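# Move eight loaded pallets from store racks to dispatch bay

## Task

Use the two pallet platforms to carry each of the eight loaded pallets now sitting in the store racks (s1-s5, s6-s10) into an unoccupied rack in the dispatch bay (b1-b5, b6-b10). Every pallet must have passed completely beyond the door, past map x = +1.954 m, before the scene clock reaches the door's closes_at_s (keeping the door open with the light curtain does not extend this), and must stay beyond it. Finishing early is fine. A pallet counts as set down only when it sits in a rack whose switch flag reads 1 and no lifting bars are in contact with it. Its load must still be on it, within the deck's edges. The two loaded pallets already in the bay are not part of the job. No pallet or load may ever reach the floor; that ends the scene as a failure. The arm has nothing to do. A pallet that is only held in place by a platform at the end does not count.

## Robot and tools

Equipment. There is a six-joint arm with a two-finger gripper on a table, but it has no role here. The real work is done by two driverless pallet platforms. platform_1 starts in the aisle of racks_1 (aisle line y = 0.000 m). platform_2 starts in the aisle of racks_2 (aisle line y = -2.200 m). Each platform is 1.35 m long and 0.91 m wide. Its lifting bars sit 0.409 m high when down.

Map frame. Platform and rack positions use the building map: x runs along the aisles and y points left of +x.
- racks_1: rack middles at y = +1.750. Store racks s1-s5 are at x = -5.5, -7.2, -8.9, -10.6, -12.3. Bay racks b1-b5 are at x = +7.15, +8.85, +10.55, +12.25, +13.95.
- racks_2: rack middles at y = -3.950. Store racks s6-s10 and bay racks b6-b10 use the same x values as racks_1.
- Racks are entered from the aisle. At the rack middle, a platform's nose is 0.145 m short of the guard posts.
- The door crosses both aisles. Its opening is 4.2 m wide, centred on y = -1.1, and 2.5 m high. The bay side of the leaf is at x = +1.954.
- Pallets are 1.2 m by 0.8 m by 0.144 m, with their long side along the way into the rack.

The single tool for motion is execute_actions with {"actions": [...]}. Each action may have "steps" (1-450 control steps of 1/30 s, 15 if omitted), "until", "rows" (arm only), and device keys.

Platform commands. Send them as {"platform_1": {...}} or {"platform_2": {...}}, either as one object or as a list of up to 14 objects.
- "base" takes exactly one of two values. Both are offsets, not poses:
  - "translate_m" (-26.5 to 26.5 m): drive straight along the current heading; negative means backwards.
  - "rotate_rad" (-6.5 to 6.5 rad): turn on the spot; positive means left.
  Each is counted from the planned pose, which corrects small earlier errors. A command sent while the platform is still moving is added to its current goal and runs on wheel count only.
- "joints": {"lift_m": 0 to 0.06} is an absolute bar height above the lowest position. A full stroke takes 4 s. It is refused if a wheel rim is going faster than 0.36 m/s.
- "speed_m_s" (0.2-2, default 2) sets the top travel speed. Turning is limited to 0.25 rad/s per m/s of speed.
- {"stop": true} halts the device.
- In a list, each item starts only after everything the previous item started has ended. A contact_stop, time_out, missed, protective_stop or refusal throws away the rest of the list. Any new command replaces the remaining list, except a bare speed_m_s.

Platform limits. Whenever the bars are not fully down, use speed 0.3 or less. Faster than that, the wheels brake and the move ends in a contact_stop. The safety scanners watch ahead of the leading end and cause a protective_stop for walls, posts, the other platform, or a lowering door leaf. The scanners are switched off at 0.3 m/s or below, which is required for entering and leaving racks.

Typical cycle for one pallet:
1. With bars down, drive along the aisle to the store rack's x.
2. Turn to face the rack: +y for racks_1, -y for racks_2.
3. Set speed to 0.3 and drive about 1.75 m in.
4. Raise lift_m to 0.06, back out slowly, and lower the bars. The pallet then rides on the cover.
5. Drive through the door to a free bay rack and turn toward it.
6. Raise the bars, creep in, lower the bars to 0, and back out.
7. Confirm that the rack's flag reads 1.
Check which bay racks already read 1 before choosing targets. Keep the two platforms from meeting. Watch closes_at_s against the scene clock.

Rows move the arm; normally leave them out. Each row has 9 numbers in [-1, 1]: dx, dy, dz, rx, ry, rz, position, force_limit, speed.
- dx to rz are an offset of the gripper's target from its measured pose at the start of the action, in the gripper's own axes. A value of 1.0 means 0.6 m or 180 degrees, and rx, ry, rz together form one rotation vector. Each row is measured from that start pose, not from the previous row.
- position is the finger opening: +1 fully open, -1 close until blocked.
- force_limit and speed scale the grip force and the finger speed.
The arm's state line uses the scene frame: origin on the table below the arm base, +z up. Avoid arm contacts, because they cause fault stops.

"until" stops an action early when every listed condition holds. Examples: {"platform_1": {"base_status": "done"}}, {"racks_1": {"b2": 1}}, {"door": {"closes_at_s": [">", 0]}}, {"platform_2": {"map_x": [">", 2.5]}}, {"all": {"status": "ended"}}. Numbers always need a comparison (=, !=, <, <=, >, >=). Using until does not stop the devices.

Result lines for each platform:
- base_odometry x, y, heading: drifting wheel count.
- map_pose map_x, map_y, map_heading: the reliable pose.
- planned_pose plan_ahead, plan_left, plan_turn: what remains of the planned move.
- base_status and joint_status, lift_m, lift, safety, load_kg (valid only after a rise), base_answer and lift_answer.
  - not_taken means resend once the device has stopped.
  - protective_stop means resend away from the obstacle, or at 0.3 m/s or less.
Also reported: rack flags s1..b10, and the door's state and closes_at_s.

zoom_image {"camera": ..., "region": [x0, y0, x1, y1]} gives a closer look at up to 504x504 pixels of one camera image. The cameras are cam_door, cam_high, cam_low, cam_shipping, cam_store and cam_wrist, each 896x504.

finished_scene {"scene": n} ends the scene for good. Call it only once all eight pallets are resting in bay racks on their own, with flags reading 1 and the platforms clear.

Each tool is called as name([rows], argument=value, ...), one row to a line, values as JSON.

## Session

execute_actions(actions=[])

Scene clock: 0.00 s.
end_effector_position=(+0.4600, +0.7361, +0.3297) position_measured=3 object_status=3 end_effector_quat_wxyz=(-0.059, +0.351, +0.863, -0.358) end_effector_velocity=(-0.000, +0.000, -0.001) end_effector_angular_velocity=(-0.000, +0.001, -0.000)
Joint positions: [ 0.982  1.037  0.46  -0.038  2.384  0.166]
Joint velocities: [-0.     0.001  0.     0.001 -0.     0.   ]
Flange force (N, the push that the arm receives, along the gripper's own x y z axes): no reading
Hand target: +0.460, +0.736, +0.330; -0.059, +0.351, +0.863, -0.358
platform_1.base_odometry: x=+0.000 y=+0.000 heading=+0.000 (m, m, rad; from the platform's pose at the start)
platform_1.map_pose: map_x=-0.42 map_y=-0.01 map_heading=-0.0349 (m, m, rad; on the building's map)
platform_1.planned_pose: plan_ahead=+0.00 plan_left=+0.00 plan_turn=+0.0000 (m ahead, m left, rad left of the pose on the map)
platform_1.base_status: done
platform_1.joint_positions: lift_m=+0.000
platform_1.joint_status: done
platform_1: translate_m=0.000 translate_m_goal=0.000 rotate_rad=0.000 rotate_rad_goal=0.000 base_answer=taken lift_m_goal=0.000 lift_answer=taken lift=down safety=ok load_kg=-51 refusals=0 queue=idle queue_left=0
platform_2.base_odometry: x=+0.000 y=+0.000 heading=+0.000 (m, m, rad; from the platform's pose at the start)
platform_2.map_pose: map_x=-4.23 map_y=-2.17 map_heading=+0.0000 (m, m, rad; on the building's map)
platform_2.planned_pose: plan_ahead=+0.00 plan_left=+0.00 plan_turn=+0.0000 (m ahead, m left, rad left of the pose on the map)
platform_2.base_status: done
platform_2.joint_positions: lift_m=+0.000
platform_2.joint_status: done
platform_2: translate_m=0.000 translate_m_goal=0.000 rotate_rad=0.000 rotate_rad_goal=0.000 base_answer=taken lift_m_goal=0.000 lift_answer=taken lift=down safety=ok load_kg=-51 refusals=0 queue=idle queue_left=0
racks_1: s1=1 s2=1 s3=0 s4=1 s5=1 b1=0 b2=1 b3=0 b4=0 b5=0
racks_2: s6=0 s7=1 s8=1 s9=1 s10=1 b6=0 b7=0 b8=0 b9=1 b10=0
door: state=open closes_at_s=510

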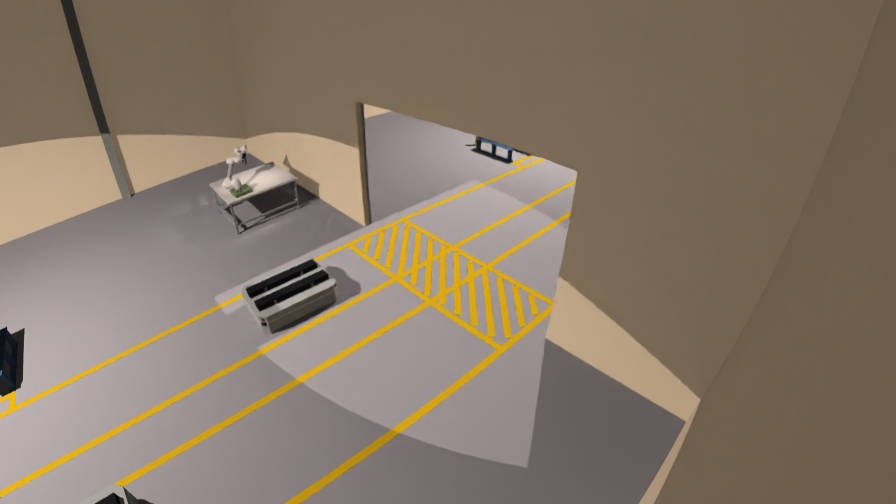

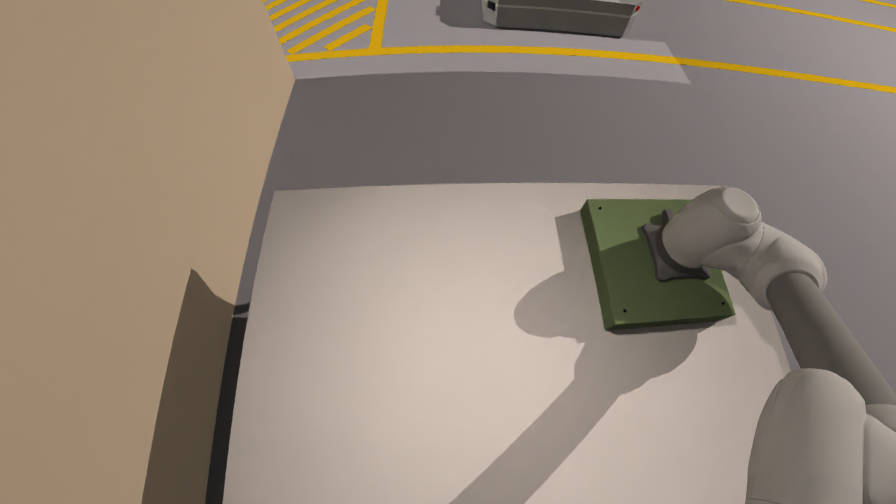

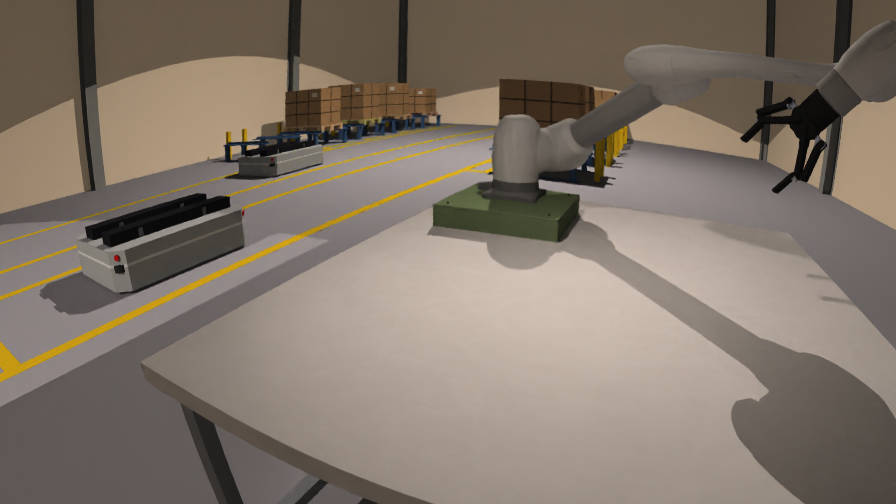

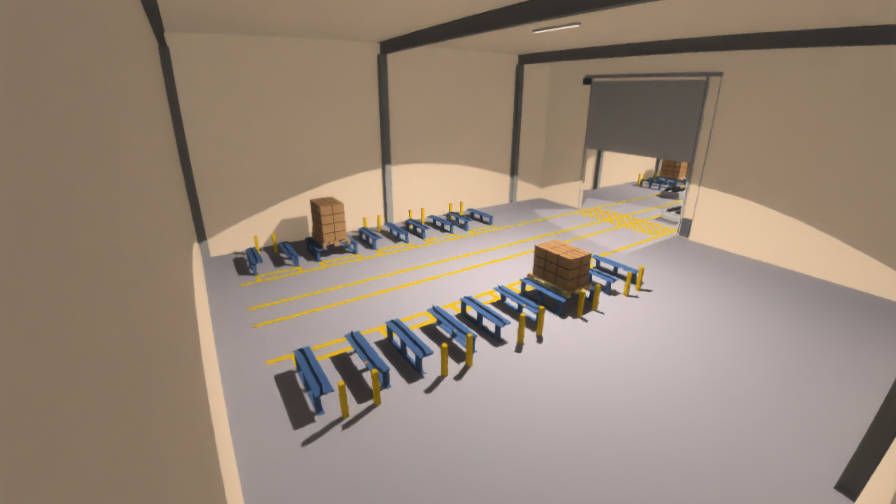

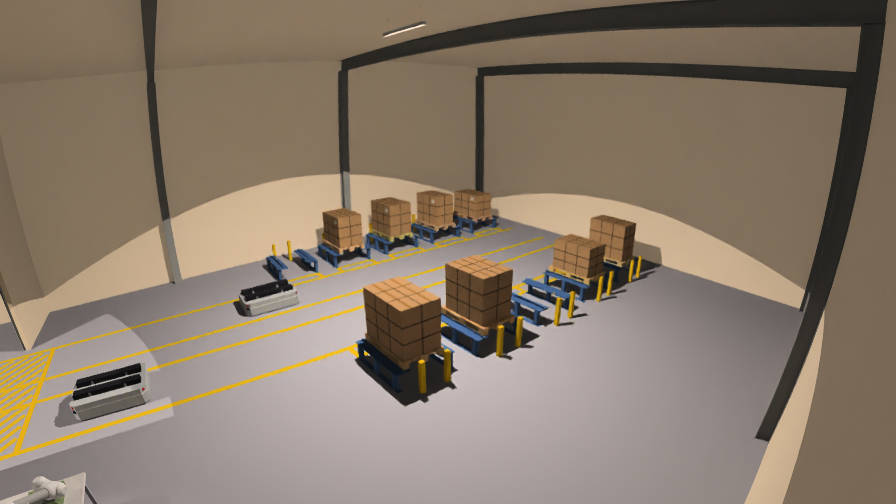

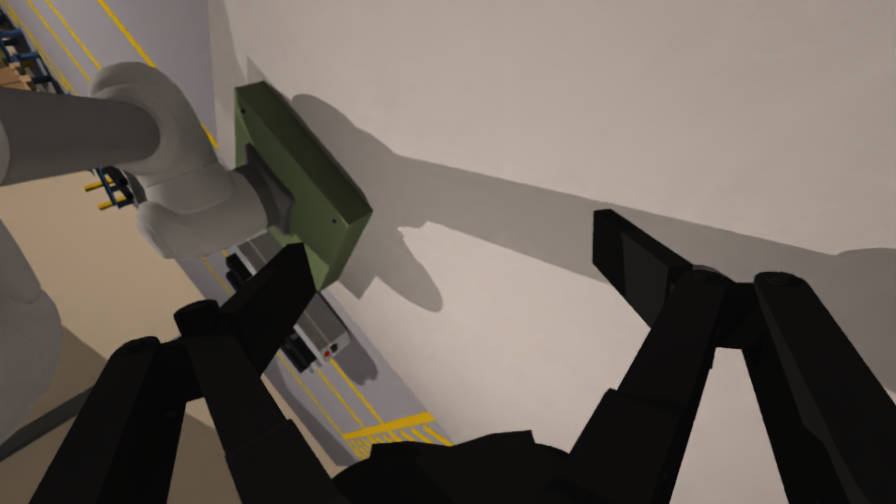

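execute_actions([
  {"platform_1":[{"base":{"rotate_rad":0.0349},"speed_m_s":2},{"base":{"translate_m":-5.08}},{"base":{"rotate_rad":1.5708}},{"base":{"translate_m":1.76},"speed_m_s":0.3},{"joints":{"lift_m":0.06}},{"base":{"translate_m":-1.76}},{"base":{"rotate_rad":-1.5708},"joints":{"lift_m":0},"speed_m_s":1.2},{"base":{"translate_m":12.65},"speed_m_s":2},{"base":{"rotate_rad":1.5708},"joints":{"lift_m":0.06},"speed_m_s":1.2},{"base":{"translate_m":1.76},"speed_m_s":0.3},{"joints":{"lift_m":0}},{"base":{"translate_m":-1.76}},{"base":{"rotate_rad":-1.5708},"speed_m_s":2}],"platform_2":[{"base":{"translate_m":-2.97},"speed_m_s":2},{"base":{"rotate_rad":-1.5708}},{"base":{"translate_m":1.78},"speed_m_s":0.3},{"joints":{"lift_m":0.06}},{"base":{"translate_m":-1.75}},{"base":{"rotate_rad":1.5708},"joints":{"lift_m":0},"speed_m_s":1.2},{"base":{"translate_m":14.35},"speed_m_s":2},{"base":{"rotate_rad":-1.5708},"joints":{"lift_m":0.06},"speed_m_s":1.2},{"base":{"translate_m":1.75},"speed_m_s":0.3},{"joints":{"lift_m":0}},{"base":{"translate_m":-1.75}},{"base":{"rotate_rad":1.5708},"speed_m_s":2}],"steps":450,"until":{"all":{"status":"ended"}}},
  {"steps":450,"until":{"all":{"status":"ended"}}},
  {"steps":450,"until":{"all":{"status":"ended"}}},
  {"steps":450,"until":{"all":{"status":"ended"}}},
  {"steps":450,"until":{"all":{"status":"ended"}}},
  {"steps":450,"until":{"all":{"status":"ended"}}},
  {"steps":450,"until":{"all":{"status":"ended"}}},
  {"steps":450,"until":{"all":{"status":"ended"}}},
])

Scene clock: 76.47 s.
end_effector_position=(+0.4600, +0.7361, +0.3297) position_measured=3 object_status=3 end_effector_quat_wxyz=(-0.059, +0.351, +0.863, -0.358) end_effector_velocity=(-0.000, +0.000, -0.000) end_effector_angular_velocity=(+0.001, +0.000, -0.001)
Joint positions: [ 0.982  1.037  0.46  -0.038  2.384  0.166]
Joint velocities: [-0.     0.001 -0.001  0.001  0.     0.001]
Flange force (N, the push that the arm receives, along the gripper's own x y z axes): no reading
Flange force at the end of the 1st action (N, along the gripper's axes at the end of the call): no reading
Flange force at the end of the 2nd action (N, along the gripper's axes at the end of the call): no reading
Flange force at the end of the 3rd action (N, along the gripper's axes at the end of the call): no reading
Hand target: +0.460, +0.736, +0.330; -0.059, +0.351, +0.863, -0.358
platform_1.base_odometry: x=+7.504 y=+2.055 heading=+1.617 (m, m, rad; from the platform's pose at the start)
platform_1.map_pose: map_x=+7.15 map_y=+1.72 map_heading=+1.5752 (m, m, rad; on the building's map)
platform_1.planned_pose: plan_ahead=+0.03 plan_left=+0.00 plan_turn=-0.0044 (m ahead, m left, rad left of the pose on the map)
platform_1.base_status: moving
platform_1.joint_positions: lift_m=+0.060
platform_1.joint_status: done
platform_1: translate_m=9.322 translate_m_goal=9.350 rotate_rad=1.617 rotate_rad_goal=1.615 base_answer=taken lift_m_goal=0.060 lift_answer=taken lift=up safety=ok load_kg=278 refusals=0 queue=running queue_left=3
platform_2.base_odometry: x=+11.392 y=-1.784 heading=-1.575 (m, m, rad; from the platform's pose at the start)
platform_2.map_pose: map_x=+7.15 map_y=-3.95 map_heading=-1.5752 (m, m, rad; on the building's map)
platform_2.planned_pose: plan_ahead=+0.00 plan_left=+0.00 plan_turn=+0.0044 (m ahead, m left, rad left of the pose on the map)
platform_2.base_status: done
platform_2.joint_positions: lift_m=+0.046
platform_2.joint_status: moving
platform_2: translate_m=13.170 translate_m_goal=13.170 rotate_rad=-1.575 rotate_rad_goal=-1.572 base_answer=taken lift_m_goal=0.000 lift_answer=taken lift=between safety=ok load_kg=258 refusals=0 queue=running queue_left=2
racks_1: s1=0 s2=1 s3=0 s4=1 s5=1 b1=0 b2=1 b3=0 b4=0 b5=0
racks_2: s6=0 s7=0 s8=1 s9=1 s10=1 b6=0 b7=0 b8=0 b9=1 b10=0
door: state=open closes_at_s=510
camera_calibration (this result's frames):
cam_wrist: T_world_to_cam=[[0.668319, 0.41128, -0.619837, -0.403985], [0.740208, -0.450313, 0.499309, -0.175384], [-0.0737646, -0.792506, -0.605386, 1.00038], [0, 0, 0, 1]] pos_world=[0.473605, 0.879984, 0.442785]

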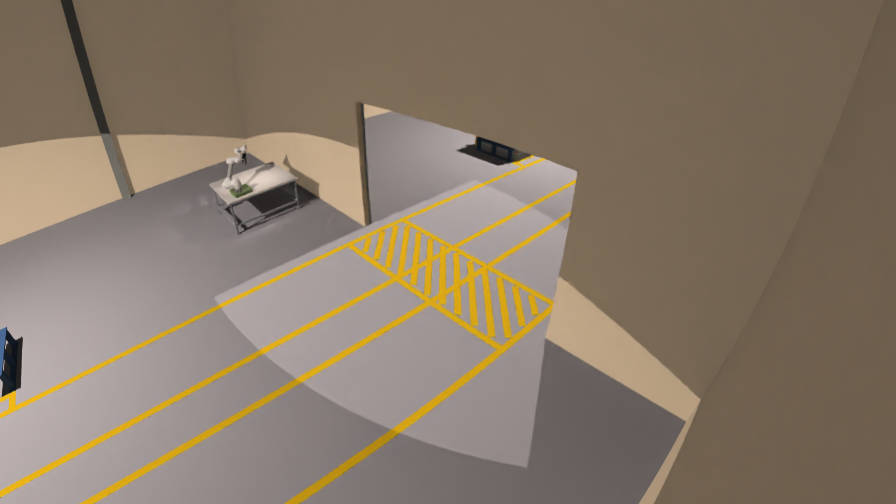

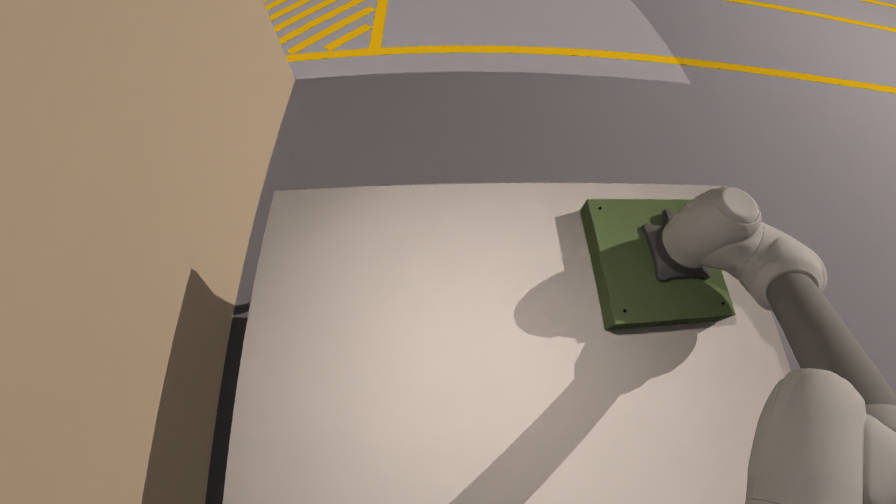

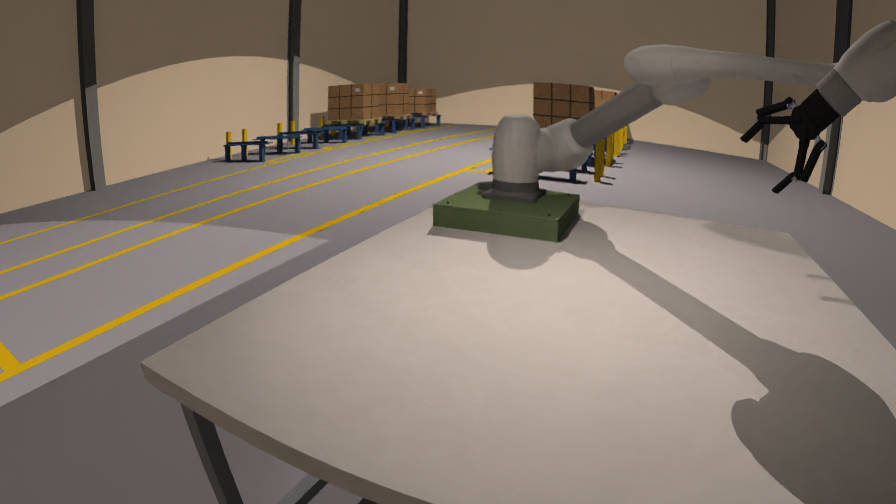

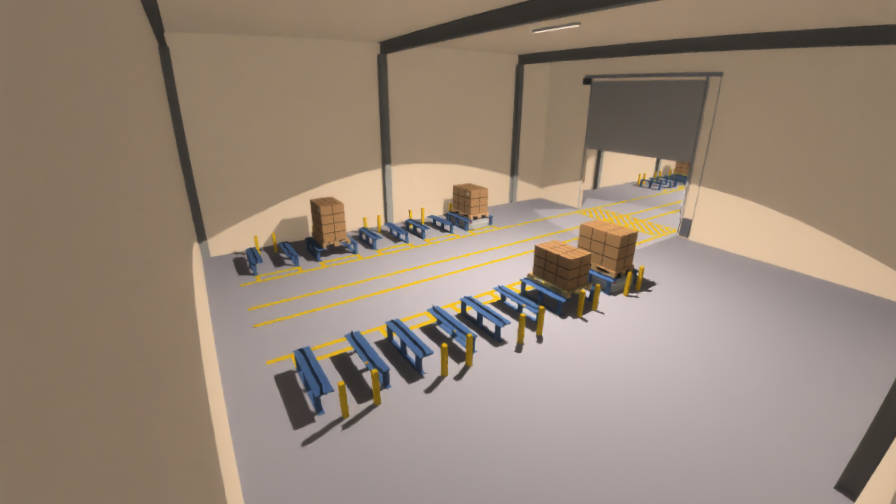

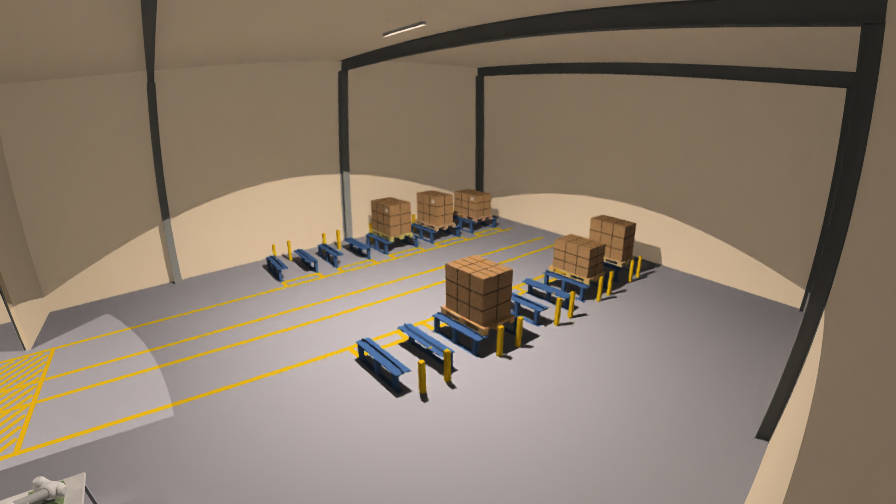

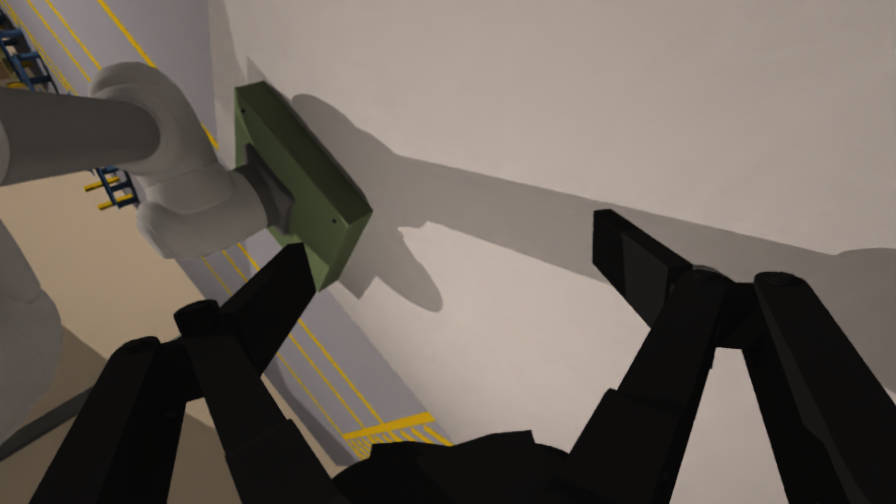

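execute_actions([
  {"steps":450,"until":{"platform_2":{"queue":["!=","running"]}}},
  {"platform_2":[{"base":{"translate_m":-16.05},"speed_m_s":2},{"base":{"rotate_rad":-1.5708}},{"base":{"translate_m":1.75},"speed_m_s":0.3},{"joints":{"lift_m":0.06}},{"base":{"translate_m":-1.75}},{"base":{"rotate_rad":1.5708},"joints":{"lift_m":0},"speed_m_s":1.2},{"base":{"translate_m":17.75},"speed_m_s":2},{"base":{"rotate_rad":-1.5708},"joints":{"lift_m":0.06},"speed_m_s":1.2},{"base":{"translate_m":1.75},"speed_m_s":0.3},{"joints":{"lift_m":0}},{"base":{"translate_m":-1.75}},{"base":{"rotate_rad":1.5708},"speed_m_s":2}],"steps":450,"until":{"platform_1":{"queue":["!=","running"]}}},
  {"platform_1":[{"base":{"translate_m":-14.35},"speed_m_s":2},{"base":{"rotate_rad":1.5708}},{"base":{"translate_m":1.76},"speed_m_s":0.3},{"joints":{"lift_m":0.06}},{"base":{"translate_m":-1.76}},{"base":{"rotate_rad":-1.5708},"joints":{"lift_m":0},"speed_m_s":1.2},{"base":{"translate_m":17.75},"speed_m_s":2},{"base":{"rotate_rad":1.5708},"joints":{"lift_m":0.06},"speed_m_s":1.2},{"base":{"translate_m":1.76},"speed_m_s":0.3},{"joints":{"lift_m":0}},{"base":{"translate_m":-1.76}},{"base":{"rotate_rad":-1.5708},"speed_m_s":2}],"steps":450,"until":{"any":{"status":"ended"}}},
  {"steps":450,"until":{"platform_2":{"queue":["!=","running"]}}},
  {"steps":450,"until":{"platform_2":{"queue":["!=","running"]}}},
  {"steps":450,"until":{"platform_2":{"queue":["!=","running"]}}},
  {"steps":450,"until":{"platform_2":{"queue":["!=","running"]}}},
])

Scene clock: 148.87 s.
end_effector_position=(+0.4600, +0.7361, +0.3297) position_measured=3 object_status=3 end_effector_quat_wxyz=(-0.059, +0.351, +0.863, -0.358) end_effector_velocity=(-0.000, -0.000, +0.002) end_effector_angular_velocity=(+0.002, -0.000, +0.001)
Joint positions: [ 0.982  1.037  0.46  -0.038  2.384  0.166]
Joint velocities: [ 0.    -0.002 -0.     0.    -0.    -0.001]
Flange force (N, the push that the arm receives, along the gripper's own x y z axes): no reading
Flange force at the end of the 2nd action (N, along the gripper's axes at the end of the call): no reading
Flange force at the end of the 3rd action (N, along the gripper's axes at the end of the call): no reading
Flange force at the end of the 4th action (N, along the gripper's axes at the end of the call): no reading
Flange force at the end of the 5th action (N, along the gripper's axes at the end of the call): no reading
Hand target: +0.460, +0.736, +0.330; -0.059, +0.351, +0.863, -0.358
platform_1.base_odometry: x=+11.003 y=+0.468 heading=+0.654 (m, m, rad; from the platform's pose at the start)
platform_1.map_pose: map_x=+10.55 map_y=-0.02 map_heading=+0.6152 (m, m, rad; on the building's map)
platform_1.planned_pose: plan_ahead=+0.01 plan_left=+0.01 plan_turn=+0.9556 (m ahead, m left, rad left of the pose on the map)
platform_1.base_status: moving
platform_1.joint_positions: lift_m=+0.033
platform_1.joint_status: moving
platform_1: translate_m=11.000 translate_m_goal=11.000 rotate_rad=0.664 rotate_rad_goal=1.614 base_answer=taken lift_m_goal=0.060 lift_answer=taken lift=between safety=ok load_kg=274 refusals=0 queue=running queue_left=4
platform_2.base_odometry: x=+13.132 y=-0.018 heading=-0.713 (m, m, rad; from the platform's pose at the start)
platform_2.map_pose: map_x=+8.86 map_y=-2.20 map_heading=-0.7156 (m, m, rad; on the building's map)
platform_2.planned_pose: plan_ahead=-0.01 plan_left=-0.01 plan_turn=-0.8552 (m ahead, m left, rad left of the pose on the map)
platform_2.base_status: moving
platform_2.joint_positions: lift_m=+0.038
platform_2.joint_status: moving
platform_2: translate_m=13.140 translate_m_goal=13.140 rotate_rad=-0.723 rotate_rad_goal=-1.577 base_answer=taken lift_m_goal=0.060 lift_answer=taken lift=between safety=ok load_kg=359 refusals=0 queue=running queue_left=4
racks_1: s1=0 s2=0 s3=0 s4=1 s5=1 b1=1 b2=1 b3=0 b4=0 b5=0
racks_2: s6=0 s7=0 s8=0 s9=1 s10=1 b6=1 b7=0 b8=0 b9=1 b10=0
door: state=open closes_at_s=510
camera_calibration (this result's frames):
cam_wrist: T_world_to_cam=[[0.66832, 0.411281, -0.619836, -0.403985], [0.740208, -0.450314, 0.49931, -0.175384], [-0.0737643, -0.792506, -0.605387, 1.00038], [0, 0, 0, 1]] pos_world=[0.473604, 0.879984, 0.442786]

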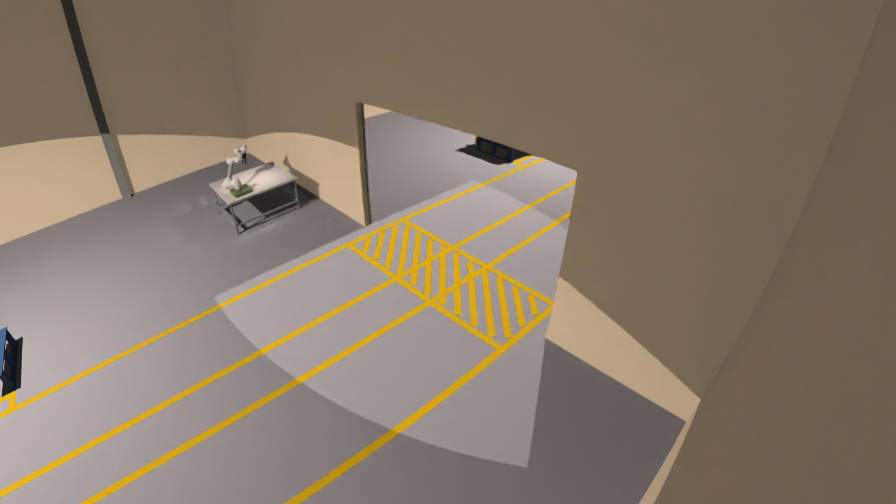

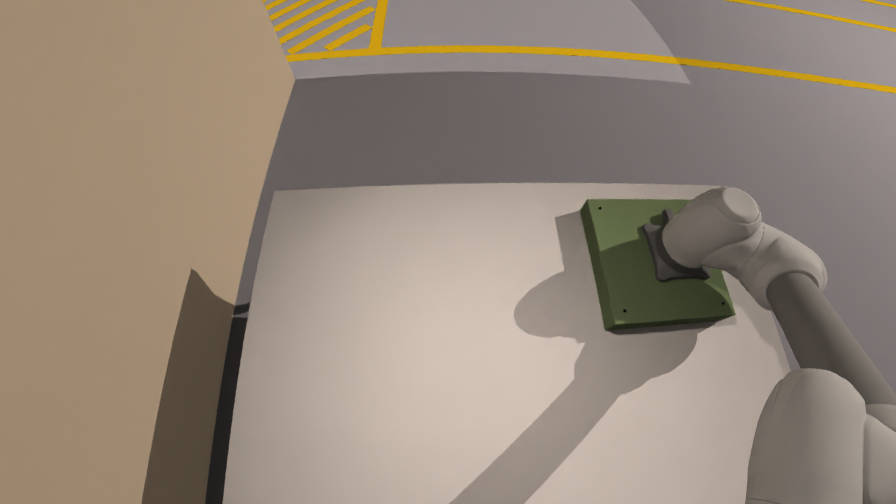

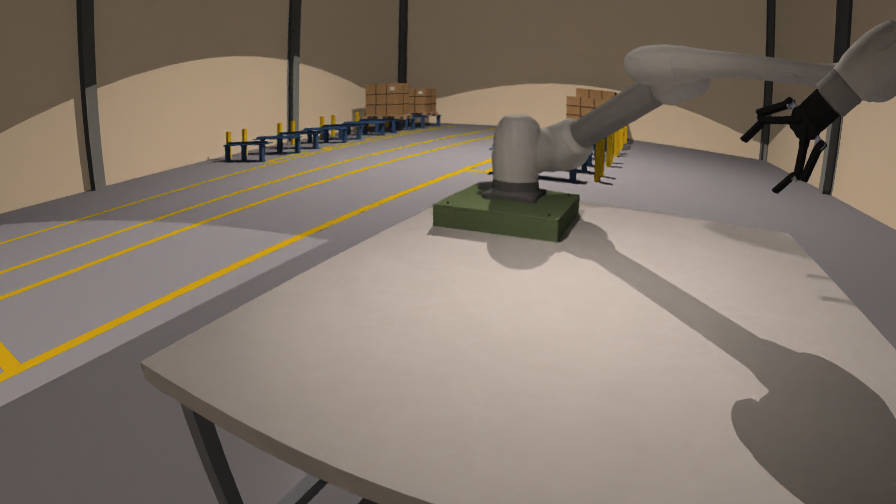

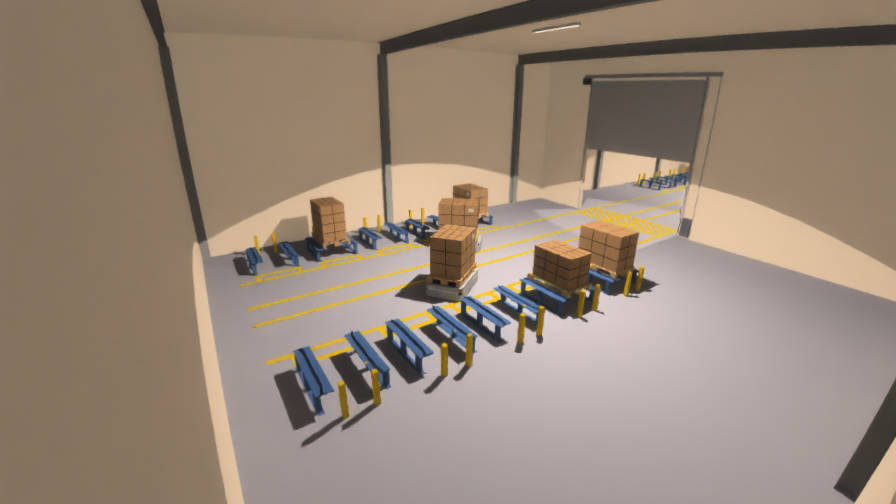

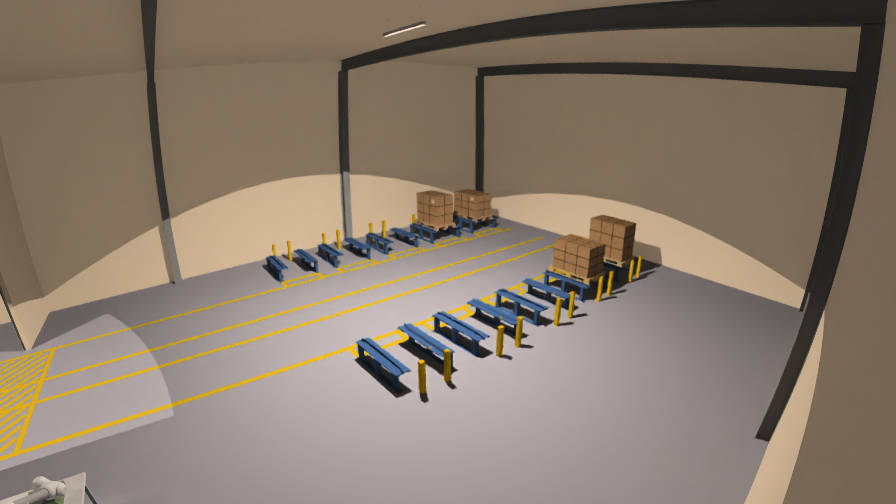

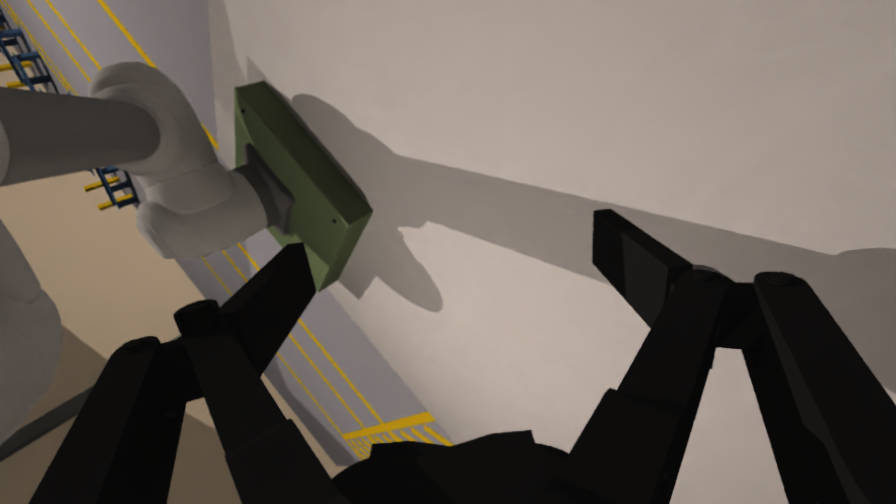

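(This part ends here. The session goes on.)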